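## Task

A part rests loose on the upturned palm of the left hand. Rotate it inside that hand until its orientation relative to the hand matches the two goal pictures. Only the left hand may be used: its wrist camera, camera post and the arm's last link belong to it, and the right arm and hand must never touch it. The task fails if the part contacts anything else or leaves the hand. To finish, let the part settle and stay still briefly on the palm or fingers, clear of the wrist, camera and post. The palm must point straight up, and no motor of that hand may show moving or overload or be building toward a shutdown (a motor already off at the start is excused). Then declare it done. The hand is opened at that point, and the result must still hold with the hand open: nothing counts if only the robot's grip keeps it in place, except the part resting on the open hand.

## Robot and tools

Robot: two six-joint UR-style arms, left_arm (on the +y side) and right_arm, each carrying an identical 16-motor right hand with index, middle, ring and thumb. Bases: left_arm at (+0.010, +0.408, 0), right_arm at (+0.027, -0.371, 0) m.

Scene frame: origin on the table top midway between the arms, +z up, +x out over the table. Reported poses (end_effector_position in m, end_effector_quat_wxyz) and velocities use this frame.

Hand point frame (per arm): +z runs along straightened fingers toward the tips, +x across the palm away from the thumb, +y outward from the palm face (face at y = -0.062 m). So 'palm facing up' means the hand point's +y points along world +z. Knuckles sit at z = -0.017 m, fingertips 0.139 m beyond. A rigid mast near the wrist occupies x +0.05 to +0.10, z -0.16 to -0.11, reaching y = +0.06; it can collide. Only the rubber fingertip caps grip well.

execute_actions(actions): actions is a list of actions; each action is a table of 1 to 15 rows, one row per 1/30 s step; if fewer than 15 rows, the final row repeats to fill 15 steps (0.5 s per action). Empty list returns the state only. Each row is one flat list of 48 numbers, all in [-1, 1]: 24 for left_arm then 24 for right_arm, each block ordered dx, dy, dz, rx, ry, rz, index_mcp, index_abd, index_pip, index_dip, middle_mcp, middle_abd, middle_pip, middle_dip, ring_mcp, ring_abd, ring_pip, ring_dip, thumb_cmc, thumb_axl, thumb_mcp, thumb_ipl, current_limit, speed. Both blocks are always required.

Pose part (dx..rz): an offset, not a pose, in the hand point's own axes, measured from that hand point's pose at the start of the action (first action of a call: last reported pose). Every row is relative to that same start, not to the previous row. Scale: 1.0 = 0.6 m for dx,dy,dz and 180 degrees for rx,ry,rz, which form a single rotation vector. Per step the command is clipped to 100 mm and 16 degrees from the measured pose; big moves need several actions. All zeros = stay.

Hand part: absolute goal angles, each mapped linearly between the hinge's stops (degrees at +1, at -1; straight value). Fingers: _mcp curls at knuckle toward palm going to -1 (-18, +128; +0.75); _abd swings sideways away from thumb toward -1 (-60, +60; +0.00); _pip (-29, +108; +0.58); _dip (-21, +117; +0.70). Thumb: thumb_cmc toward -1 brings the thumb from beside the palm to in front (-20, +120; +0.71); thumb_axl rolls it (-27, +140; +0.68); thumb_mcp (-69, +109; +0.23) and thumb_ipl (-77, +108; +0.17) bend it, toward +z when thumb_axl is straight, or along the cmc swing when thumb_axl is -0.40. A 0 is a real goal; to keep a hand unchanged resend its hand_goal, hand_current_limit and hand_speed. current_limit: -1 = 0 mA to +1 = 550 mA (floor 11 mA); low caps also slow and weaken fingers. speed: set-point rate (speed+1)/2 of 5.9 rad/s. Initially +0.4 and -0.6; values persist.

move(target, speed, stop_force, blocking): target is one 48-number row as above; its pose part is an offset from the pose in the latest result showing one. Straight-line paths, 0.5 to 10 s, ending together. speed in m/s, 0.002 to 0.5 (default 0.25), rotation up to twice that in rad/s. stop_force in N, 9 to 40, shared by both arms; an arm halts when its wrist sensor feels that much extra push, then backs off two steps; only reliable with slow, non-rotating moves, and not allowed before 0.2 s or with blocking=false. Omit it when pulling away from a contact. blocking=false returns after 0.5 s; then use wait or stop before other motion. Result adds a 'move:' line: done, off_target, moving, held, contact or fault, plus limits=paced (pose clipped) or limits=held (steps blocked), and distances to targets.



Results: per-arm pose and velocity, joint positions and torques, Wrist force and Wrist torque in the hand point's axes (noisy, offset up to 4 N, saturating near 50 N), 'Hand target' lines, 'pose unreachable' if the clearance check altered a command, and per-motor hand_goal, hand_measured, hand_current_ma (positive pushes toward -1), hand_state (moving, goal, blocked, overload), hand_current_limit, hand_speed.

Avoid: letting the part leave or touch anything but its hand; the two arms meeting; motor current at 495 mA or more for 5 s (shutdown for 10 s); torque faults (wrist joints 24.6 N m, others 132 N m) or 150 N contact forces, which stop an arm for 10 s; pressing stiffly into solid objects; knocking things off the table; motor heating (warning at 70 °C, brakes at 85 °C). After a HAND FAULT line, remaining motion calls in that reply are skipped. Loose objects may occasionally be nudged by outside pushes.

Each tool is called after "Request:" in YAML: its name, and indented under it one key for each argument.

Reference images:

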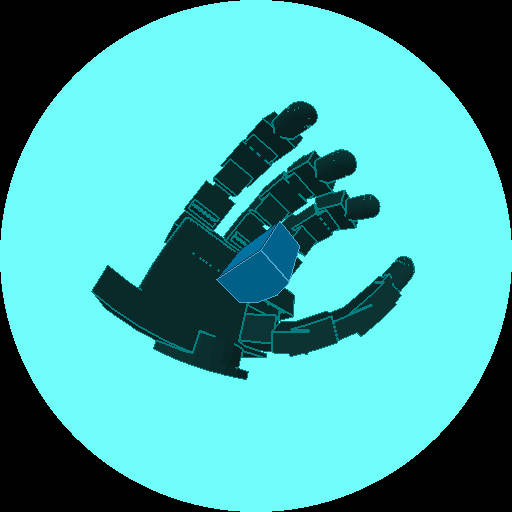

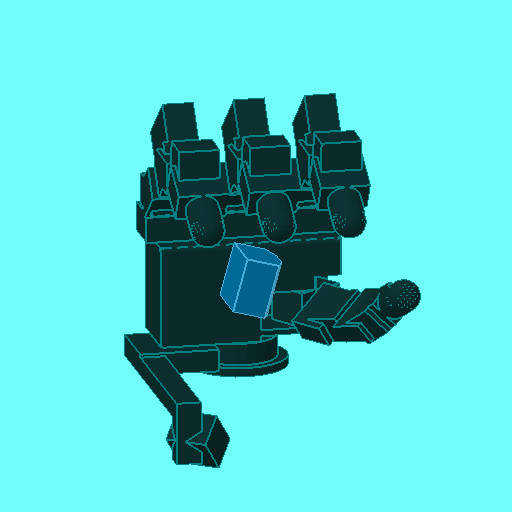

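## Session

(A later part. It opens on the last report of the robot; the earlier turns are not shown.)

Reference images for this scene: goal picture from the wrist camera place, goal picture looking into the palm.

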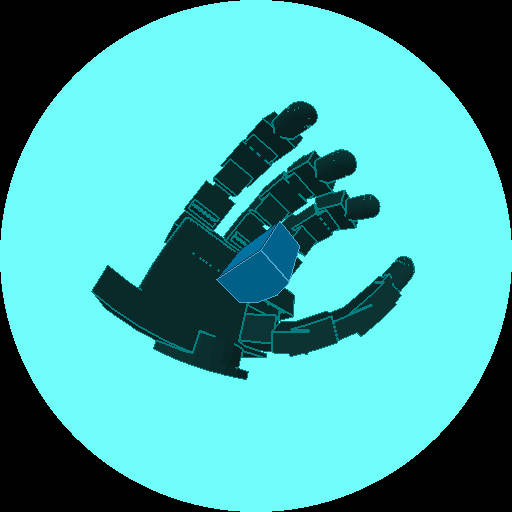

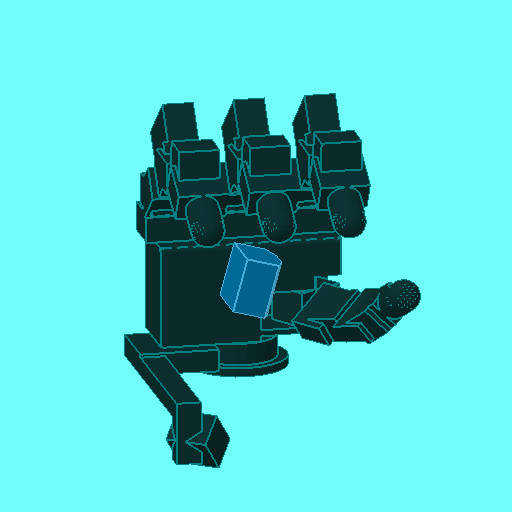

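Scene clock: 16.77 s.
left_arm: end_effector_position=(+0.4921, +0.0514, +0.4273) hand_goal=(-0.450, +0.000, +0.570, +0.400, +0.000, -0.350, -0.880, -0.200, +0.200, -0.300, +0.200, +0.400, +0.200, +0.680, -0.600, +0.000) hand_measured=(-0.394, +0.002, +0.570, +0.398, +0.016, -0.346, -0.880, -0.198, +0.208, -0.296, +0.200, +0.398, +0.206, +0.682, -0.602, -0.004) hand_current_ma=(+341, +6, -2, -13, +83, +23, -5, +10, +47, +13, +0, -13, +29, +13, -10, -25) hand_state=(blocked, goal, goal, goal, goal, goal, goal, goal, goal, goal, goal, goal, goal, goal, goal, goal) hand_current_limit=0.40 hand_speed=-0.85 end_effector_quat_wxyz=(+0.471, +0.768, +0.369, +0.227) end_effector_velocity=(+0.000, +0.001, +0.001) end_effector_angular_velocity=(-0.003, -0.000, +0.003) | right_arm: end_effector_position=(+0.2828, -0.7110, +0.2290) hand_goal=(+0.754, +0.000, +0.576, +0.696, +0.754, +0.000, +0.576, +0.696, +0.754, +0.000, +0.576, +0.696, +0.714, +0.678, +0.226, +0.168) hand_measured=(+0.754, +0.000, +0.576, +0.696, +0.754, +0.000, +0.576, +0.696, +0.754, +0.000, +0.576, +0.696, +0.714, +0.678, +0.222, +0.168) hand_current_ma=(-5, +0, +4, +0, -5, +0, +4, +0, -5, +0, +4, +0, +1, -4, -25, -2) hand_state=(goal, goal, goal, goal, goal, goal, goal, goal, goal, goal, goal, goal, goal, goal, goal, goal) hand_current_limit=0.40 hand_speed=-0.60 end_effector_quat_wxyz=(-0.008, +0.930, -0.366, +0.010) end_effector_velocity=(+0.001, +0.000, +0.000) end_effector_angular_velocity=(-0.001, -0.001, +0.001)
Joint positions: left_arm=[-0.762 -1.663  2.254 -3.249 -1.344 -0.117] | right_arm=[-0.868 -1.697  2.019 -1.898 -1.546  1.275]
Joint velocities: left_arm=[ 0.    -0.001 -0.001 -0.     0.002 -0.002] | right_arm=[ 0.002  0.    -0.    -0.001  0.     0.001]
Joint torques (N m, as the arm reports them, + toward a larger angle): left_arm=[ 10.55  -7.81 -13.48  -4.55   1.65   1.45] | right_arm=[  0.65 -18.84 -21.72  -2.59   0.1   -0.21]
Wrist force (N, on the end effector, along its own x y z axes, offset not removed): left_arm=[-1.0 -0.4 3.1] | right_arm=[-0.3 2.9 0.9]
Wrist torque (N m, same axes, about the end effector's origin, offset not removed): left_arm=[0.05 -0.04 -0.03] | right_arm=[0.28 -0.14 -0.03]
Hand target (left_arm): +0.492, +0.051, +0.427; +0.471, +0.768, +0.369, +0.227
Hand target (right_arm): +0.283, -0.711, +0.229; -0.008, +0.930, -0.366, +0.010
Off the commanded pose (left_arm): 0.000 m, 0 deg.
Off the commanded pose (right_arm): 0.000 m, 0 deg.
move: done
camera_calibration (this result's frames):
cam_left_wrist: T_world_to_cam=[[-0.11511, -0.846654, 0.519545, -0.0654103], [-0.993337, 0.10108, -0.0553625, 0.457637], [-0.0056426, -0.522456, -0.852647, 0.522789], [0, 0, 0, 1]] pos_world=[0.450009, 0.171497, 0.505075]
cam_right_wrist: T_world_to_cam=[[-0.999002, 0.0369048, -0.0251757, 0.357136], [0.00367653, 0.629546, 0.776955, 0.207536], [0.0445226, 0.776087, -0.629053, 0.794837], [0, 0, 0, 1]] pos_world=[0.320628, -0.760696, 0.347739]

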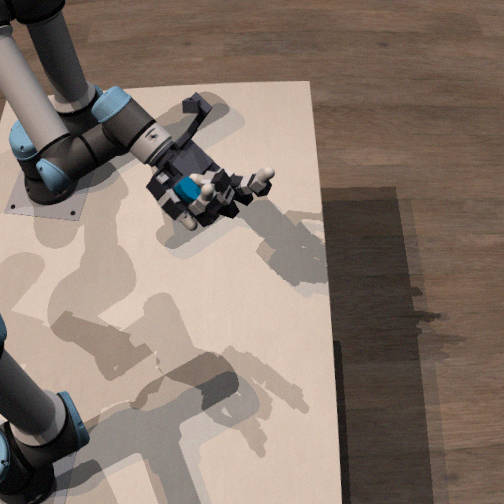

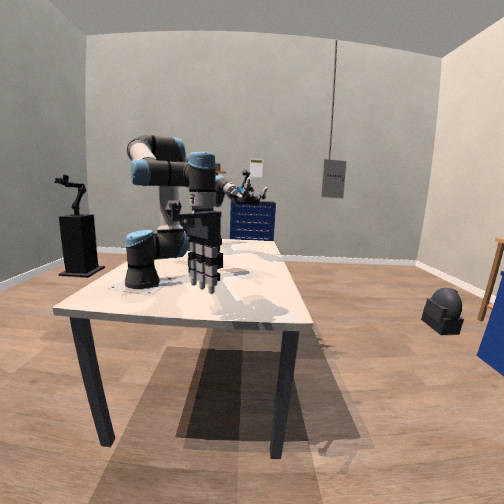

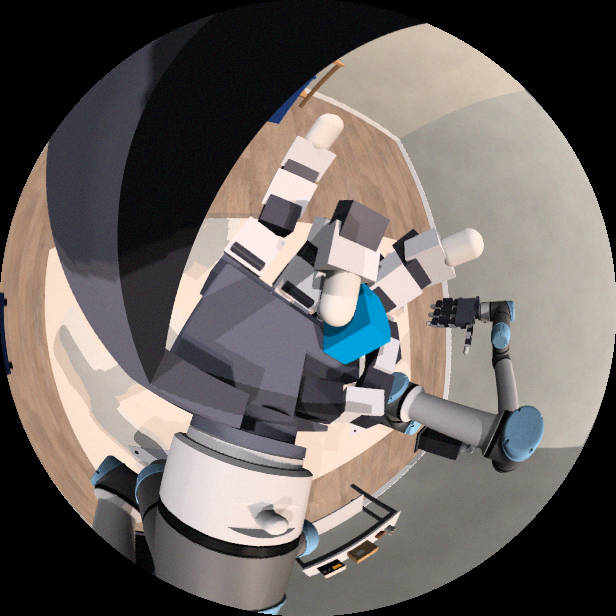

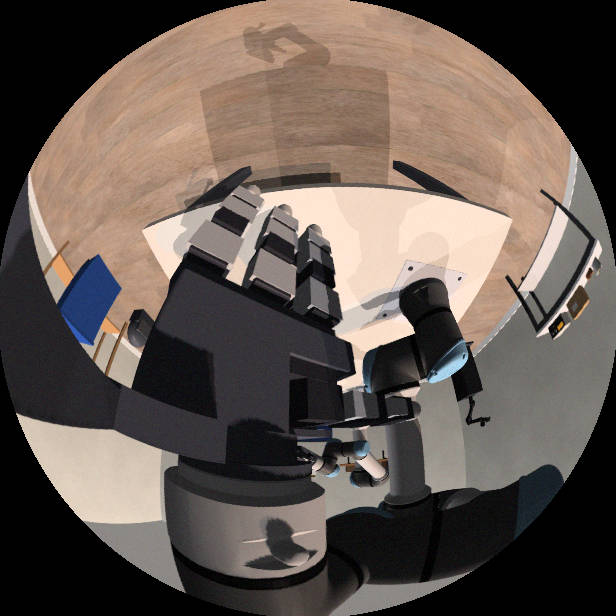

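Request:
move:
  target: [0,0,0,0,0,0,-0.38,0,0.57,0.0,0.08,-0.62,-0.88,-0.25,0.4,-0.4,0.2,0.4,0.2,0.68,-0.56,0.08,0.4,-0.85,0,0,0,0,0,0,0.754,0,0.576,0.696,0.754,0,0.576,0.696,0.754,0,0.576,0.696,0.714,0.678,0.226,0.168,0.4,-0.6]

Request:
move:
  target: [0,0.05,0.2,0.19,0,0,-0.38,0,0.57,0.0,0.08,-0.5,-0.88,-0.25,0.4,-0.4,0.2,0.4,0.2,0.68,-0.56,0.08,0.4,-0.85,0,0,0,0,0,0,0.754,0,0.576,0.696,0.754,0,0.576,0.696,0.754,0,0.576,0.696,0.714,0.678,0.226,0.168,0.4,-0.6]
  speed: 0.12

Request:
zoom_image:
  camera: "cam_left_wrist"
  region: [250,200,500,450]

Scene clock: 18.53 s.
left_arm: end_effector_position=(+0.4921, +0.0514, +0.4273) hand_goal=(-0.380, +0.000, +0.570, +0.000, +0.080, -0.620, -0.880, -0.250, +0.400, -0.400, +0.200, +0.400, +0.200, +0.680, -0.560, +0.080) hand_measured=(-0.374, +0.002, +0.570, +0.002, +0.084, -0.616, -0.880, -0.248, +0.408, -0.396, +0.200, +0.398, +0.206, +0.684, -0.568, +0.076) hand_current_ma=(+37, +5, -2, +13, +22, +23, -5, +11, +48, +14, +2, -12, +33, +24, -62, -30) hand_state=(goal, goal, goal, goal, goal, goal, goal, goal, goal, goal, goal, goal, goal, goal, goal, goal) hand_current_limit=0.40 hand_speed=-0.85 end_effector_quat_wxyz=(+0.471, +0.768, +0.369, +0.227) end_effector_velocity=(+0.001, +0.001, +0.001) end_effector_angular_velocity=(+0.000, -0.001, +0.002) | right_arm: end_effector_position=(+0.2828, -0.7110, +0.2290) hand_goal=(+0.754, +0.000, +0.576, +0.696, +0.754, +0.000, +0.576, +0.696, +0.754, +0.000, +0.576, +0.696, +0.714, +0.678, +0.226, +0.168) hand_measured=(+0.754, +0.000, +0.576, +0.696, +0.754, +0.000, +0.576, +0.696, +0.754, +0.000, +0.576, +0.696, +0.714, +0.678, +0.222, +0.168) hand_current_ma=(-5, +0, +4, +0, -5, +0, +4, +0, -5, +0, +4, +0, +1, -4, -25, -2) hand_state=(goal, goal, goal, goal, goal, goal, goal, goal, goal, goal, goal, goal, goal, goal, goal, goal) hand_current_limit=0.40 hand_speed=-0.60 end_effector_quat_wxyz=(-0.008, +0.930, -0.366, +0.010) end_effector_velocity=(+0.000, +0.000, +0.000) end_effector_angular_velocity=(-0.001, -0.000, +0.001)
Joint positions: left_arm=[-0.762 -1.663  2.254 -3.249 -1.344 -0.117] | right_arm=[-0.868 -1.697  2.019 -1.898 -1.546  1.275]
Joint velocities: left_arm=[ 0.002 -0.    -0.001  0.     0.     0.001] | right_arm=[ 0.001 -0.001  0.    -0.001 -0.     0.   ]
Joint torques (N m, as the arm reports them, + toward a larger angle): left_arm=[  9.42  -6.71 -13.36  -4.62   1.61   1.6 ] | right_arm=[  0.29 -18.14 -21.56  -2.81   0.3    0.03]
Wrist force (N, on the end effector, along its own x y z axes, offset not removed): left_arm=[-2.5 -1.2 0.1] | right_arm=[-2.4 -2.3 -0.7]
Wrist torque (N m, same axes, about the end effector's origin, offset not removed): left_arm=[0.18 0.18 -0.16] | right_arm=[-0.26 0.17 -0.35]
Hand target (left_arm): +0.492, +0.051, +0.427; +0.471, +0.768, +0.369, +0.227
Hand target (right_arm): +0.283, -0.711, +0.229; -0.008, +0.930, -0.366, +0.010
Off the commanded pose (left_arm): 0.000 m, 0 deg.
Off the commanded pose (right_arm): 0.000 m, 0 deg.
move: done
camera_calibration (this result's frames):
cam_left_wrist: T_world_to_cam=[[-0.11511, -0.846654, 0.519545, -0.0654104], [-0.993337, 0.101079, -0.0553625, 0.457637], [-0.00564252, -0.522456, -0.852647, 0.522789], [0, 0, 0, 1]] pos_world=[0.450008, 0.171497, 0.505075]
cam_right_wrist: T_world_to_cam=[[-0.999002, 0.0369049, -0.0251757, 0.357136], [0.00367659, 0.629546, 0.776955, 0.207536], [0.0445227, 0.776087, -0.629053, 0.794837], [0, 0, 0, 1]] pos_world=[0.320628, -0.760696, 0.347739]

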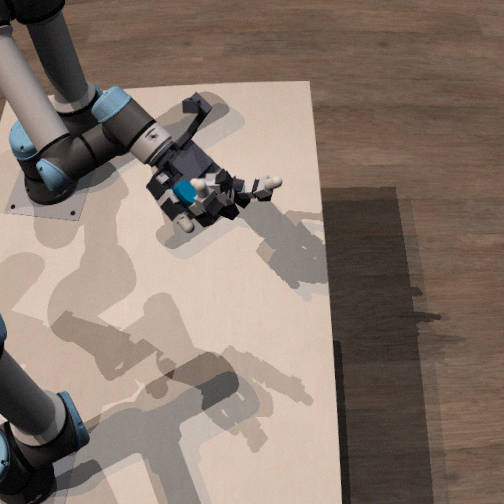

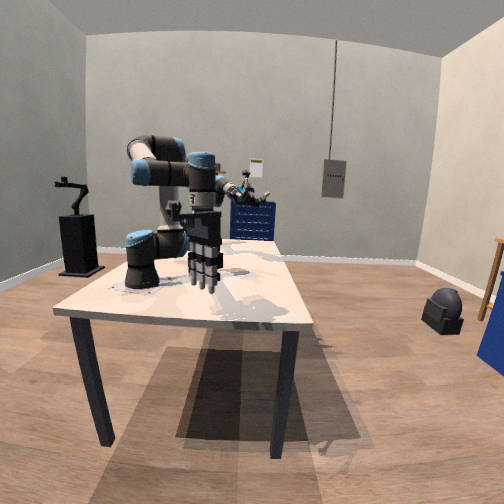

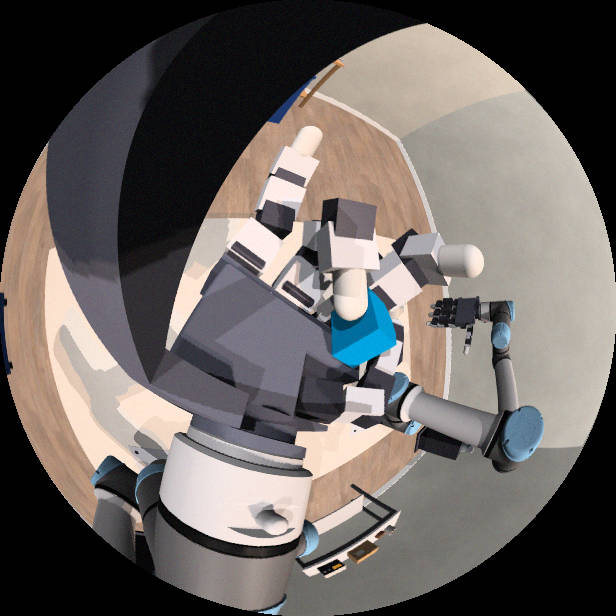

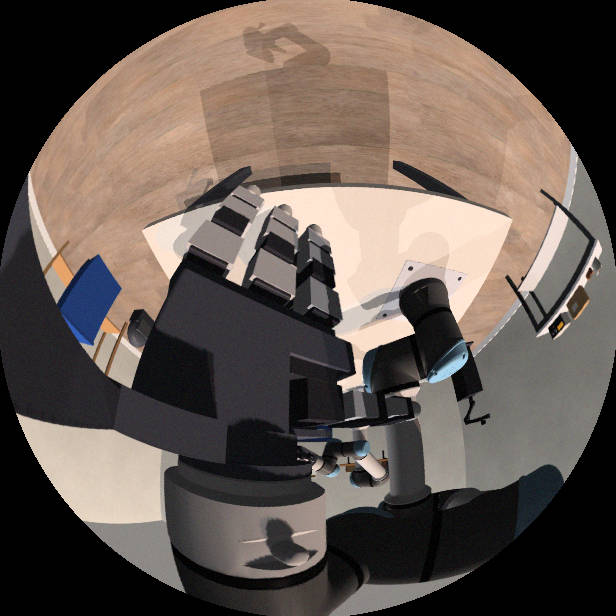

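Scene clock: 21.40 s.
left_arm: end_effector_position=(+0.5861, -0.0239, +0.3997) hand_goal=(-0.380, +0.000, +0.570, +0.000, +0.080, -0.500, -0.880, -0.250, +0.400, -0.400, +0.200, +0.400, +0.200, +0.680, -0.560, +0.080) hand_measured=(-0.370, +0.002, +0.570, +0.002, +0.086, -0.502, -0.880, -0.248, +0.408, -0.396, +0.200, +0.398, +0.206, +0.684, -0.568, +0.076) hand_current_ma=(+57, +5, +0, +13, +34, -13, -5, +11, +49, +14, +2, -11, +33, +24, -54, -26) hand_state=(goal, goal, goal, goal, goal, goal, goal, goal, goal, goal, goal, goal, goal, goal, goal, goal) hand_current_limit=0.40 hand_speed=-0.85 end_effector_quat_wxyz=(+0.225, +0.873, +0.419, +0.108) end_effector_velocity=(+0.001, -0.001, +0.000) end_effector_angular_velocity=(+0.005, +0.004, +0.001) | right_arm: end_effector_position=(+0.2828, -0.7110, +0.2290) hand_goal=(+0.754, +0.000, +0.576, +0.696, +0.754, +0.000, +0.576, +0.696, +0.754, +0.000, +0.576, +0.696, +0.714, +0.678, +0.226, +0.168) hand_measured=(+0.754, +0.000, +0.576, +0.696, +0.754, +0.000, +0.576, +0.696, +0.754, +0.000, +0.576, +0.696, +0.714, +0.678, +0.222, +0.168) hand_current_ma=(-5, +0, +4, +0, -5, +0, +4, +0, -5, +0, +4, +0, +1, -4, -25, -2) hand_state=(goal, goal, goal, goal, goal, goal, goal, goal, goal, goal, goal, goal, goal, goal, goal, goal) hand_current_limit=0.40 hand_speed=-0.60 end_effector_quat_wxyz=(-0.008, +0.930, -0.366, +0.010) end_effector_velocity=(-0.000, +0.001, +0.000) end_effector_angular_velocity=(+0.000, +0.000, -0.000)
Joint positions: left_arm=[-0.674 -1.462  1.649 -2.257 -1.49  -0.147] | right_arm=[-0.868 -1.697  2.019 -1.898 -1.546  1.275]
Joint velocities: left_arm=[ 0.001  0.005 -0.011  0.013  0.     0.   ] | right_arm=[ 0.    -0.001  0.001  0.001  0.     0.001]
Joint torques (N m, as the arm reports them, + toward a larger angle): left_arm=[ 10.55 -18.59 -38.99  -2.31  -2.02   1.78] | right_arm=[  0.86 -17.88 -21.    -2.5    0.11  -0.04]
Wrist force (N, on the end effector, along its own x y z axes, offset not removed): left_arm=[-3.0 -1.0 0.4] | right_arm=[-0.5 -1.7 1.6]
Wrist torque (N m, same axes, about the end effector's origin, offset not removed): left_arm=[0.21 0.27 -0.28] | right_arm=[-0.46 0.00 -0.17]
Hand target (left_arm): +0.586, -0.024, +0.400; +0.225, +0.873, +0.420, +0.108
Hand target (right_arm): +0.283, -0.711, +0.229; -0.008, +0.930, -0.366, +0.010
Off the commanded pose (left_arm): 0.000 m, 0 deg.
Off the commanded pose (right_arm): 0.000 m, 0 deg.
move: done
camera_calibration (this result's frames):
cam_left_wrist: T_world_to_cam=[[0.0534718, -0.981629, 0.183156, -0.0715761], [-0.904627, 0.0300475, 0.425143, 0.311383], [-0.422836, -0.188421, -0.886401, 0.726453], [0, 0, 0, 1]] pos_world=[0.592683, 0.0572617, 0.524656]
cam_right_wrist: T_world_to_cam=[[-0.999002, 0.0369049, -0.0251758, 0.357136], [0.00367654, 0.629546, 0.776955, 0.207536], [0.0445227, 0.776087, -0.629053, 0.794837], [0, 0, 0, 1]] pos_world=[0.320628, -0.760696, 0.347739]

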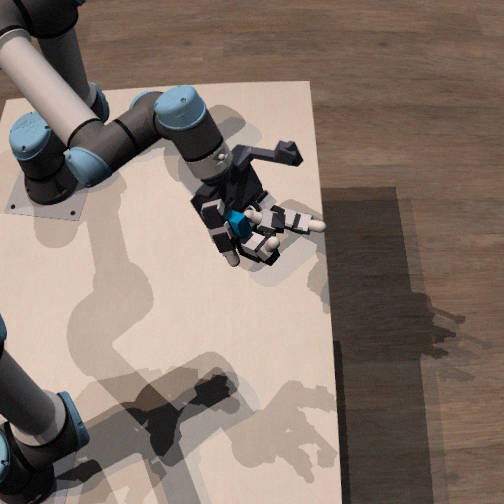

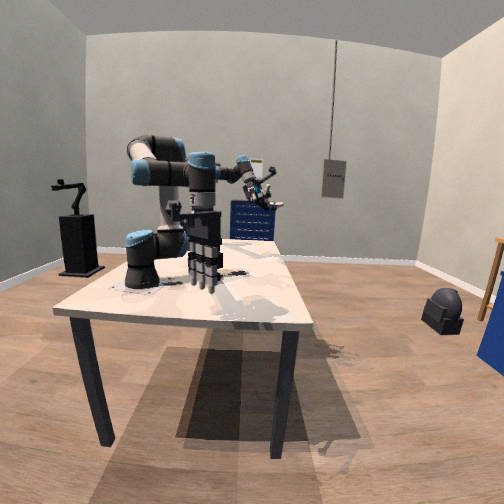

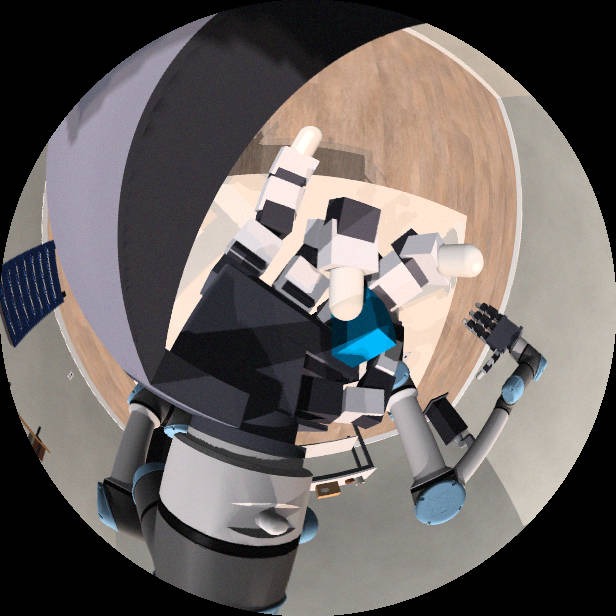

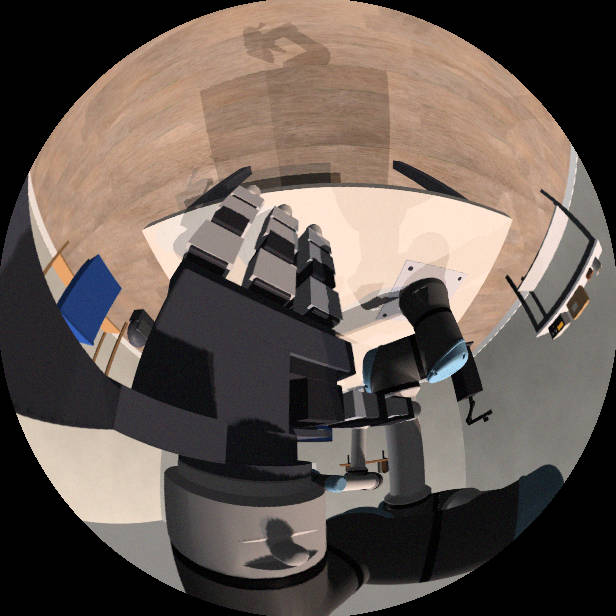

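Region (250, 200, 500, 450) of cam_left_wrist's 616x616 image, scaled by 2.016, with more detail than that image has.

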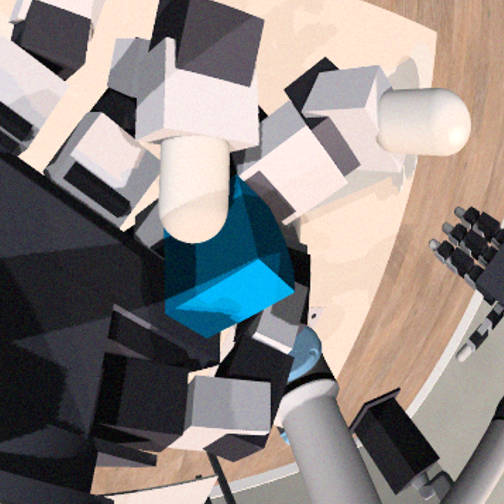

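Lower the index to horizontal (~61°).

Request:
move:
  target: [0,0,0,0,0,0,-0.1,0,0.4,0.0,0.08,-0.4,-0.88,-0.25,0.4,-0.4,0.2,0.4,0.2,0.68,-0.52,0.08,0.4,-0.9,0,0,0,0,0,0,0.754,0,0.576,0.696,0.754,0,0.576,0.696,0.754,0,0.576,0.696,0.714,0.678,0.226,0.168,0.4,-0.6]

Request:
zoom_image:
  camera: "cam_left_wrist"
  region: [250,200,500,450]

Request:
zoom_image:
  camera: "cam_high"
  region: [180,160,320,280]

Scene clock: 23.20 s.
left_arm: end_effector_position=(+0.5861, -0.0239, +0.3997) hand_goal=(-0.100, +0.000, +0.400, +0.000, +0.080, -0.400, -0.880, -0.250, +0.400, -0.400, +0.200, +0.400, +0.200, +0.680, -0.520, +0.080) hand_measured=(-0.090, +0.002, +0.410, +0.002, +0.086, -0.402, -0.880, -0.248, +0.408, -0.396, +0.200, +0.398, +0.206, +0.684, -0.528, +0.076) hand_current_ma=(+59, +5, +45, +13, +34, -14, -5, +11, +49, +14, +2, -11, +33, +24, -58, -26) hand_state=(goal, goal, goal, goal, goal, goal, goal, goal, goal, goal, goal, goal, goal, goal, goal, goal) hand_current_limit=0.40 hand_speed=-0.90 end_effector_quat_wxyz=(+0.225, +0.873, +0.419, +0.108) end_effector_velocity=(-0.000, -0.001, +0.001) end_effector_angular_velocity=(-0.001, -0.001, -0.000) | right_arm: end_effector_position=(+0.2828, -0.7110, +0.2290) hand_goal=(+0.754, +0.000, +0.576, +0.696, +0.754, +0.000, +0.576, +0.696, +0.754, +0.000, +0.576, +0.696, +0.714, +0.678, +0.226, +0.168) hand_measured=(+0.754, +0.000, +0.576, +0.696, +0.754, +0.000, +0.576, +0.696, +0.754, +0.000, +0.576, +0.696, +0.714, +0.678, +0.222, +0.168) hand_current_ma=(-5, +0, +4, +0, -5, +0, +4, +0, -5, +0, +4, +0, +1, -4, -25, -2) hand_state=(goal, goal, goal, goal, goal, goal, goal, goal, goal, goal, goal, goal, goal, goal, goal, goal) hand_current_limit=0.40 hand_speed=-0.60 end_effector_quat_wxyz=(-0.008, +0.930, -0.366, +0.010) end_effector_velocity=(-0.000, -0.000, -0.000) end_effector_angular_velocity=(+0.001, +0.001, +0.001)
Joint positions: left_arm=[-0.674 -1.462  1.649 -2.257 -1.49  -0.147] | right_arm=[-0.868 -1.697  2.019 -1.898 -1.546  1.275]
Joint velocities: left_arm=[-0.001 -0.    -0.001  0.     0.001 -0.001] | right_arm=[-0.001  0.001 -0.     0.001 -0.    -0.002]
Joint torques (N m, as the arm reports them, + toward a larger angle): left_arm=[ -7.91 -39.69 -16.81  -5.45   2.48   0.18] | right_arm=[  0.16 -18.67 -21.93  -2.72   0.45  -0.44]
Wrist force (N, on the end effector, along its own x y z axes, offset not removed): left_arm=[1.0 0.5 0.9] | right_arm=[0.4 -0.2 1.8]
Wrist torque (N m, same axes, about the end effector's origin, offset not removed): left_arm=[0.45 -0.24 0.09] | right_arm=[-0.05 -0.05 -0.04]
Hand target (left_arm): +0.586, -0.024, +0.400; +0.225, +0.873, +0.419, +0.108
Hand target (right_arm): +0.283, -0.711, +0.229; -0.008, +0.930, -0.366, +0.010
Off the commanded pose (left_arm): 0.000 m, 0 deg.
Off the commanded pose (right_arm): 0.000 m, 0 deg.
move: done
camera_calibration (this result's frames):
cam_left_wrist: T_world_to_cam=[[0.0534517, -0.981631, 0.183147, -0.0715605], [-0.90463, 0.0300608, 0.425137, 0.311386], [-0.422833, -0.188405, -0.886406, 0.726453], [0, 0, 0, 1]] pos_world=[0.592683, 0.0572606, 0.524656]
cam_right_wrist: T_world_to_cam=[[-0.999002, 0.0369048, -0.0251758, 0.357136], [0.00367647, 0.629546, 0.776955, 0.207536], [0.0445226, 0.776087, -0.629053, 0.794837], [0, 0, 0, 1]] pos_world=[0.320628, -0.760696, 0.347739]

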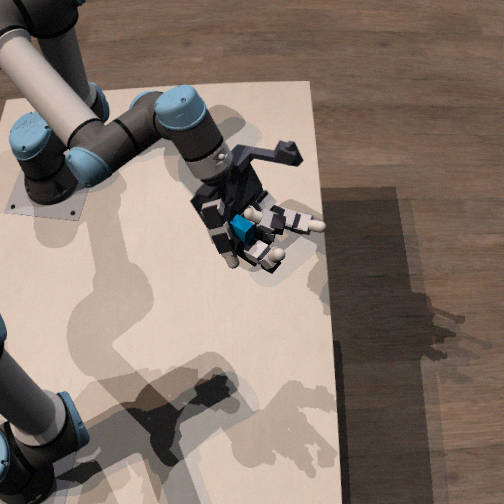

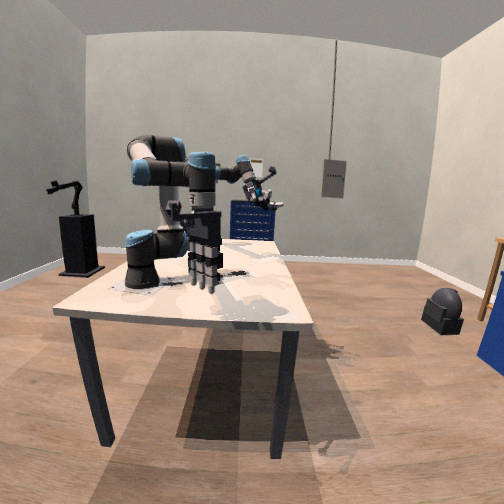

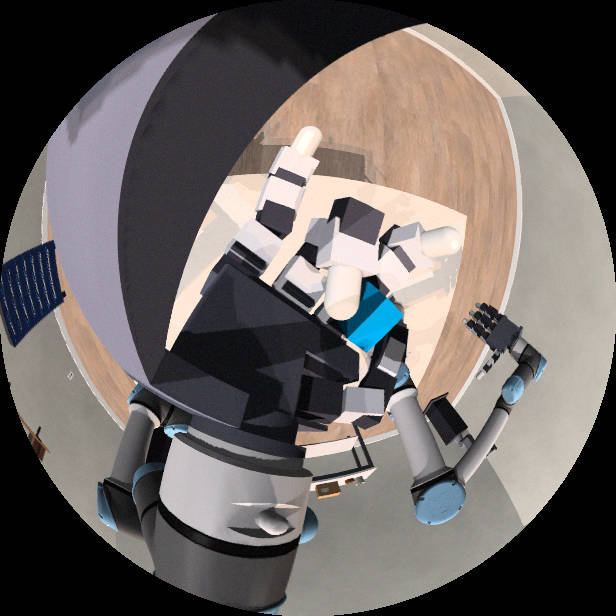

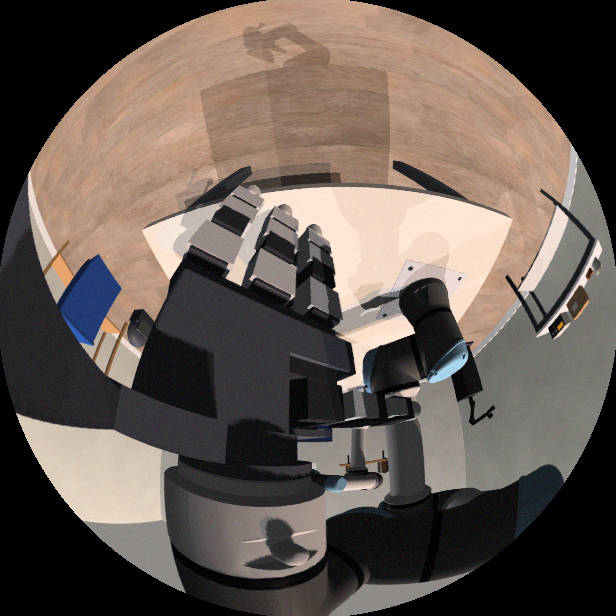

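Region (250, 200, 500, 450) of cam_left_wrist's 616x616 image, scaled by 2.016, with more detail than that image has.

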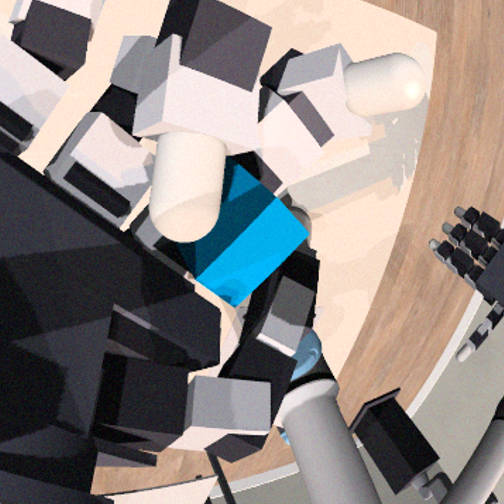

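Region (180, 160, 320, 280) of cam_high's 504x504 image, scaled by 3.600, with more detail than that image has; it fills the top 432 rows of this view, and the rest is white.

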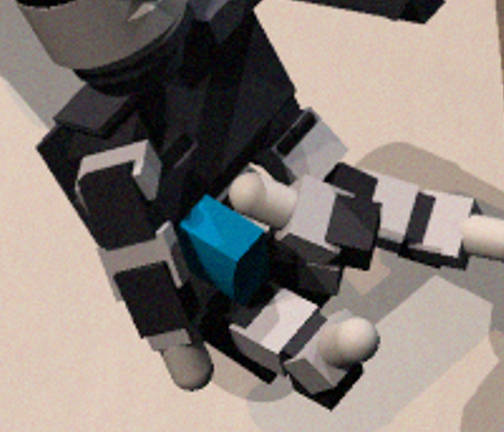

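Request:
move:
  target: [0,-0.05,0,-0.17,0,0,0.32,0,0.4,0.0,0.4,-0.4,-0.88,-0.25,0.6,-0.4,0.2,0.4,0.2,0.68,-0.52,0.08,0.4,-0.935,0,0,0,0,0,0,0.754,0,0.576,0.696,0.754,0,0.576,0.696,0.754,0,0.576,0.696,0.714,0.678,0.226,0.168,0.4,-0.6]
  speed: 0.12

Request:
move:
  target: [0,0,-0.05,-0.17,0,0,0.74,0,0.5,0.0,0.75,-0.4,-0.88,-0.25,0.75,-0.4,0.2,0.4,0.2,0.68,-0.52,0.08,0.4,-0.935,0,0,0,0,0,0,0.754,0,0.576,0.696,0.754,0,0.576,0.696,0.754,0,0.576,0.696,0.714,0.678,0.226,0.168,0.4,-0.6]
  speed: 0.12

Request:
zoom_image:
  camera: "cam_left_wrist"
  region: [250,200,500,450]

Request:
zoom_image:
  camera: "cam_high"
  region: [170,160,320,300]

Scene clock: 26.70 s.
left_arm: end_effector_position=(+0.5656, -0.0075, +0.3852) hand_goal=(+0.320, +0.000, +0.400, +0.000, +0.400, -0.400, -0.880, -0.250, +0.600, -0.400, +0.200, +0.400, +0.200, +0.680, -0.520, +0.080) hand_measured=(+0.330, +0.002, +0.408, +0.002, +0.406, -0.402, -0.880, -0.248, +0.608, -0.396, +0.200, +0.398, +0.206, +0.684, -0.528, +0.076) hand_current_ma=(+59, +5, +45, +13, +35, -14, -5, +11, +45, +14, +2, -11, +33, +24, -58, -26) hand_state=(goal, goal, goal, goal, goal, goal, goal, goal, goal, goal, goal, goal, goal, goal, goal, goal) hand_current_limit=0.40 hand_speed=-0.93 end_effector_quat_wxyz=(+0.447, +0.782, +0.376, +0.215) end_effector_velocity=(-0.001, -0.001, -0.001) end_effector_angular_velocity=(+0.002, -0.000, -0.002) | right_arm: end_effector_position=(+0.2828, -0.7110, +0.2290) hand_goal=(+0.754, +0.000, +0.576, +0.696, +0.754, +0.000, +0.576, +0.696, +0.754, +0.000, +0.576, +0.696, +0.714, +0.678, +0.226, +0.168) hand_measured=(+0.754, +0.000, +0.576, +0.696, +0.754, +0.000, +0.576, +0.696, +0.754, +0.000, +0.576, +0.696, +0.714, +0.678, +0.222, +0.168) hand_current_ma=(-5, +0, +4, +0, -5, +0, +4, +0, -5, +0, +4, +0, +1, -4, -25, -2) hand_state=(goal, goal, goal, goal, goal, goal, goal, goal, goal, goal, goal, goal, goal, goal, goal, goal) hand_current_limit=0.40 hand_speed=-0.60 end_effector_quat_wxyz=(-0.008, +0.930, -0.366, +0.010) end_effector_velocity=(+0.000, +0.000, -0.000) end_effector_angular_velocity=(+0.001, +0.001, +0.000)
Joint positions: left_arm=[-0.705 -1.401  2.054 -3.254 -1.4   -0.102] | right_arm=[-0.868 -1.697  2.019 -1.898 -1.546  1.275]
Joint velocities: left_arm=[-0.001  0.     0.001 -0.    -0.     0.002] | right_arm=[ 0.001  0.001 -0.     0.    -0.     0.001]
Joint torques (N m, as the arm reports them, + toward a larger angle): left_arm=[ -7.49 -18.09 -11.2   -4.98   2.6    1.66] | right_arm=[ -0.79 -18.81 -22.53  -2.72   0.14   0.09]
Wrist force (N, on the end effector, along its own x y z axes, offset not removed): left_arm=[-3.5 -1.1 1.3] | right_arm=[-0.4 -0.3 1.5]
Wrist torque (N m, same axes, about the end effector's origin, offset not removed): left_arm=[0.17 0.30 -0.38] | right_arm=[-0.21 0.10 -0.23]
Hand target (left_arm): +0.566, -0.008, +0.385; +0.447, +0.782, +0.376, +0.215
Hand target (right_arm): +0.283, -0.711, +0.229; -0.008, +0.930, -0.366, +0.010
Off the commanded pose (left_arm): 0.000 m, 0 deg.
Off the commanded pose (right_arm): 0.000 m, 0 deg.
move: done
camera_calibration (this result's frames):
cam_left_wrist: T_world_to_cam=[[-0.0905571, -0.866358, 0.491146, -0.0880085], [-0.994757, 0.102223, -0.00309557, 0.514985], [-0.0475246, -0.488851, -0.871072, 0.487578], [0, 0, 0, 1]] pos_world=[0.527487, 0.109463, 0.469535]
cam_right_wrist: T_world_to_cam=[[-0.999002, 0.0369049, -0.0251758, 0.357136], [0.00367648, 0.629546, 0.776955, 0.207536], [0.0445227, 0.776087, -0.629053, 0.794837], [0, 0, 0, 1]] pos_world=[0.320628, -0.760696, 0.347739]

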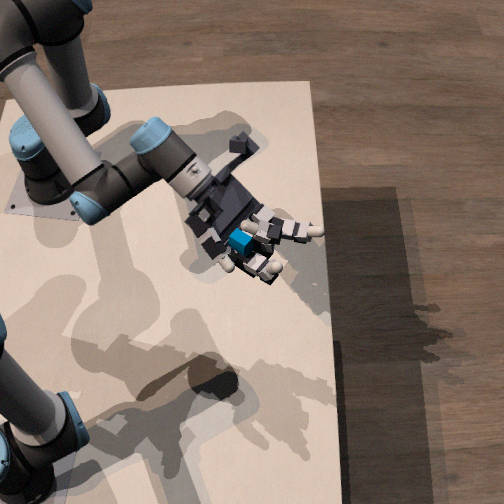

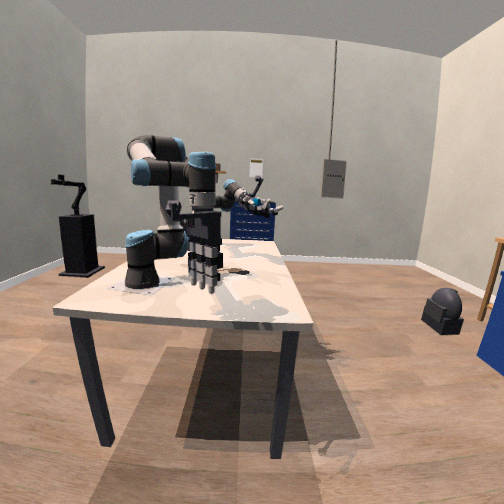

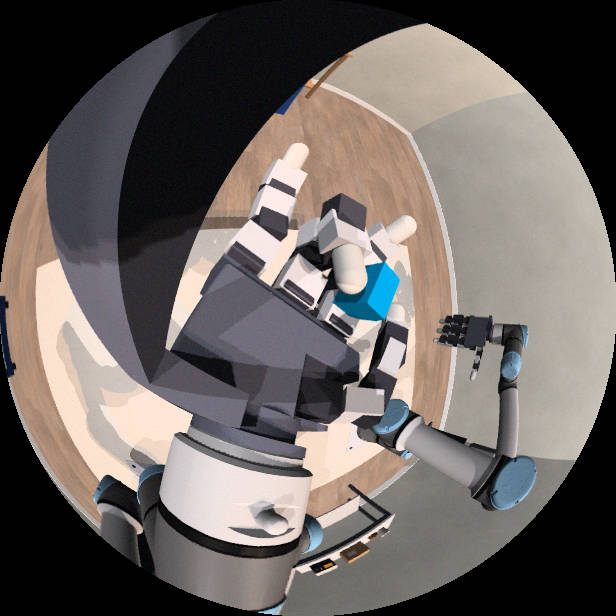

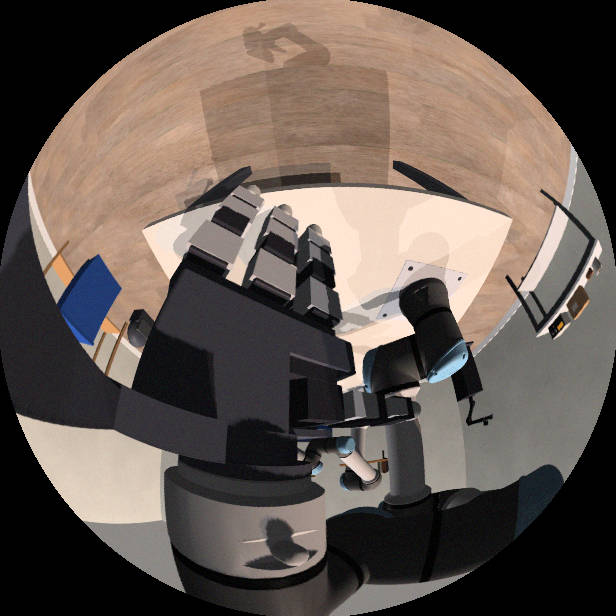

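Scene clock: 29.67 s.
left_arm: end_effector_position=(+0.5454, +0.0086, +0.4004) hand_goal=(+0.740, +0.000, +0.500, +0.000, +0.750, -0.400, -0.880, -0.250, +0.750, -0.400, +0.200, +0.400, +0.200, +0.680, -0.520, +0.080) hand_measured=(+0.750, +0.002, +0.500, +0.002, +0.756, -0.402, -0.880, -0.248, +0.758, -0.396, +0.200, +0.398, +0.206, +0.684, -0.528, +0.076) hand_current_ma=(+59, +5, +2, +13, +33, -14, -5, +11, +48, +14, +3, -11, +33, +24, -57, -26) hand_state=(goal, goal, goal, goal, goal, goal, goal, goal, goal, goal, goal, goal, goal, goal, goal, goal) hand_current_limit=0.40 hand_speed=-0.93 end_effector_quat_wxyz=(+0.638, +0.637, +0.306, +0.307) end_effector_velocity=(-0.000, -0.000, -0.000) end_effector_angular_velocity=(+0.000, +0.000, -0.001) | right_arm: end_effector_position=(+0.2828, -0.7110, +0.2290) hand_goal=(+0.754, +0.000, +0.576, +0.696, +0.754, +0.000, +0.576, +0.696, +0.754, +0.000, +0.576, +0.696, +0.714, +0.678, +0.226, +0.168) hand_measured=(+0.754, +0.000, +0.576, +0.696, +0.754, +0.000, +0.576, +0.696, +0.754, +0.000, +0.576, +0.696, +0.714, +0.678, +0.222, +0.168) hand_current_ma=(-5, +0, +4, +0, -5, +0, +4, +0, -5, +0, +4, +0, +1, -4, -25, -2) hand_state=(goal, goal, goal, goal, goal, goal, goal, goal, goal, goal, goal, goal, goal, goal, goal, goal) hand_current_limit=0.40 hand_speed=-0.60 end_effector_quat_wxyz=(-0.008, +0.930, -0.366, +0.010) end_effector_velocity=(+0.001, +0.000, -0.000) end_effector_angular_velocity=(+0.000, +0.000, +0.002)
Joint positions: left_arm=[-0.712 -1.087  2.056 -4.113 -1.366  0.   ] | right_arm=[-0.868 -1.697  2.019 -1.898 -1.546  1.275]
Joint velocities: left_arm=[-0.     0.     0.     0.    -0.001  0.   ] | right_arm=[ 0.002  0.001  0.    -0.    -0.    -0.001]
Joint torques (N m, as the arm reports them, + toward a larger angle): left_arm=[ 10.3  -23.92 -27.28  -3.94  -2.3    1.87] | right_arm=[ -0.25 -18.32 -21.31  -2.44  -0.06  -0.11]
Wrist force (N, on the end effector, along its own x y z axes, offset not removed): left_arm=[-4.4 -1.0 1.0] | right_arm=[1.8 -1.5 2.2]
Wrist torque (N m, same axes, about the end effector's origin, offset not removed): left_arm=[0.10 0.41 -0.43] | right_arm=[-0.20 -0.41 -0.14]
Hand target (left_arm): +0.545, +0.009, +0.400; +0.638, +0.637, +0.306, +0.307
Hand target (right_arm): +0.283, -0.711, +0.229; -0.008, +0.930, -0.366, +0.010
Off the commanded pose (left_arm): 0.000 m, 0 deg.
Off the commanded pose (right_arm): 0.000 m, 0 deg.
move: done
camera_calibration (this result's frames):
cam_left_wrist: T_world_to_cam=[[-0.336884, -0.669189, 0.662341, -0.019193], [-0.902169, 0.0281112, -0.430465, 0.614555], [0.269443, -0.742561, -0.613192, 0.233815], [0, 0, 0, 1]] pos_world=[0.484967, 0.143502, 0.42063]
cam_right_wrist: T_world_to_cam=[[-0.999002, 0.0369051, -0.0251758, 0.357136], [0.00367664, 0.629546, 0.776955, 0.207536], [0.0445229, 0.776086, -0.629053, 0.794837], [0, 0, 0, 1]] pos_world=[0.320628, -0.760696, 0.347739]

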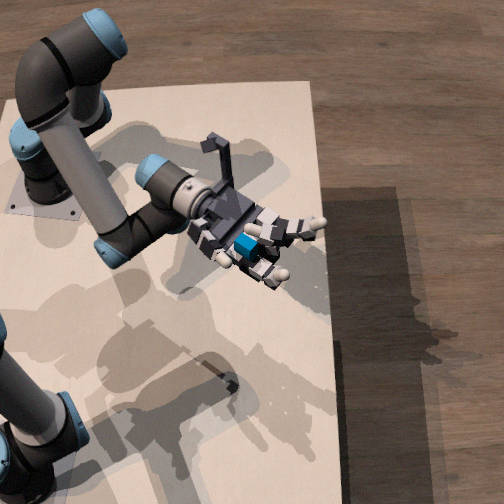

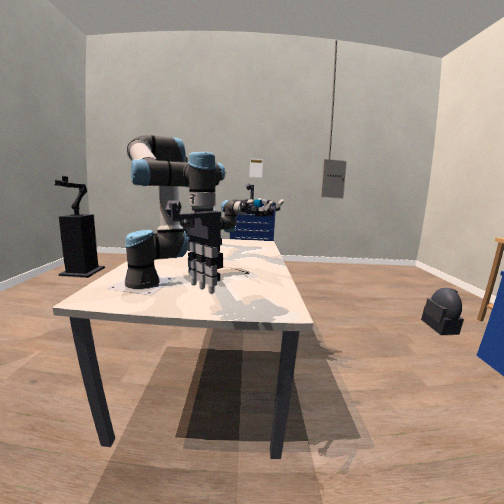

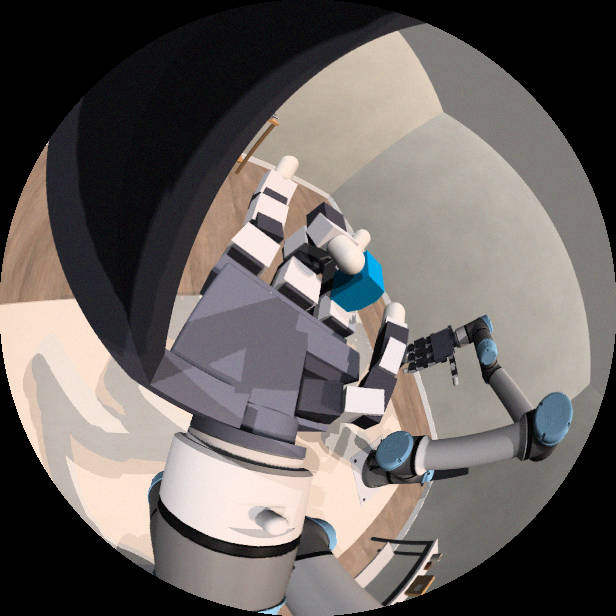

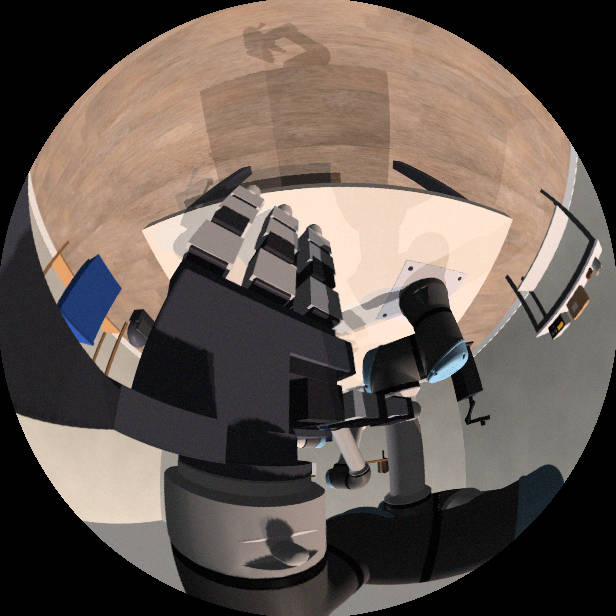

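Region (250, 200, 500, 450) of cam_left_wrist's 616x616 image, scaled by 2.016, with more detail than that image has.

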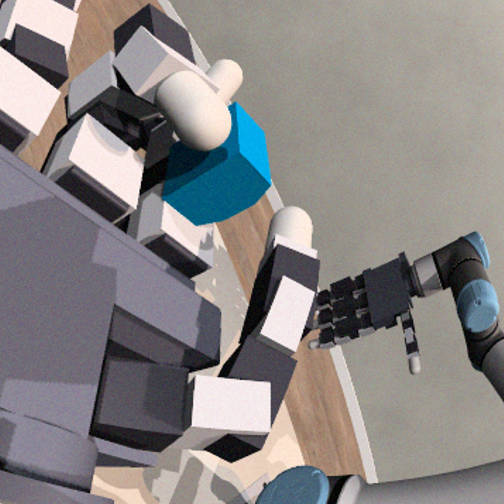

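Region (170, 160, 320, 300) of cam_high's 504x504 image, scaled by 3.360, with more detail than that image has; it fills the top 470 rows of this view, and the rest is white.

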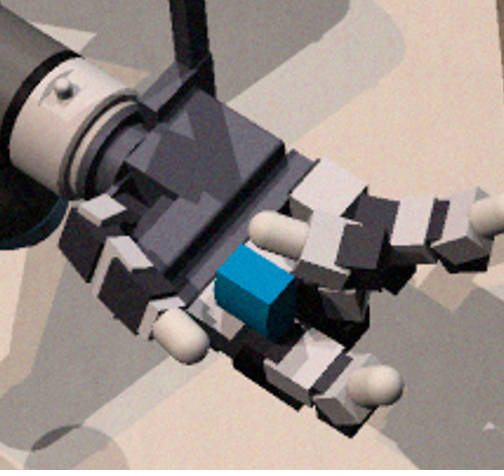

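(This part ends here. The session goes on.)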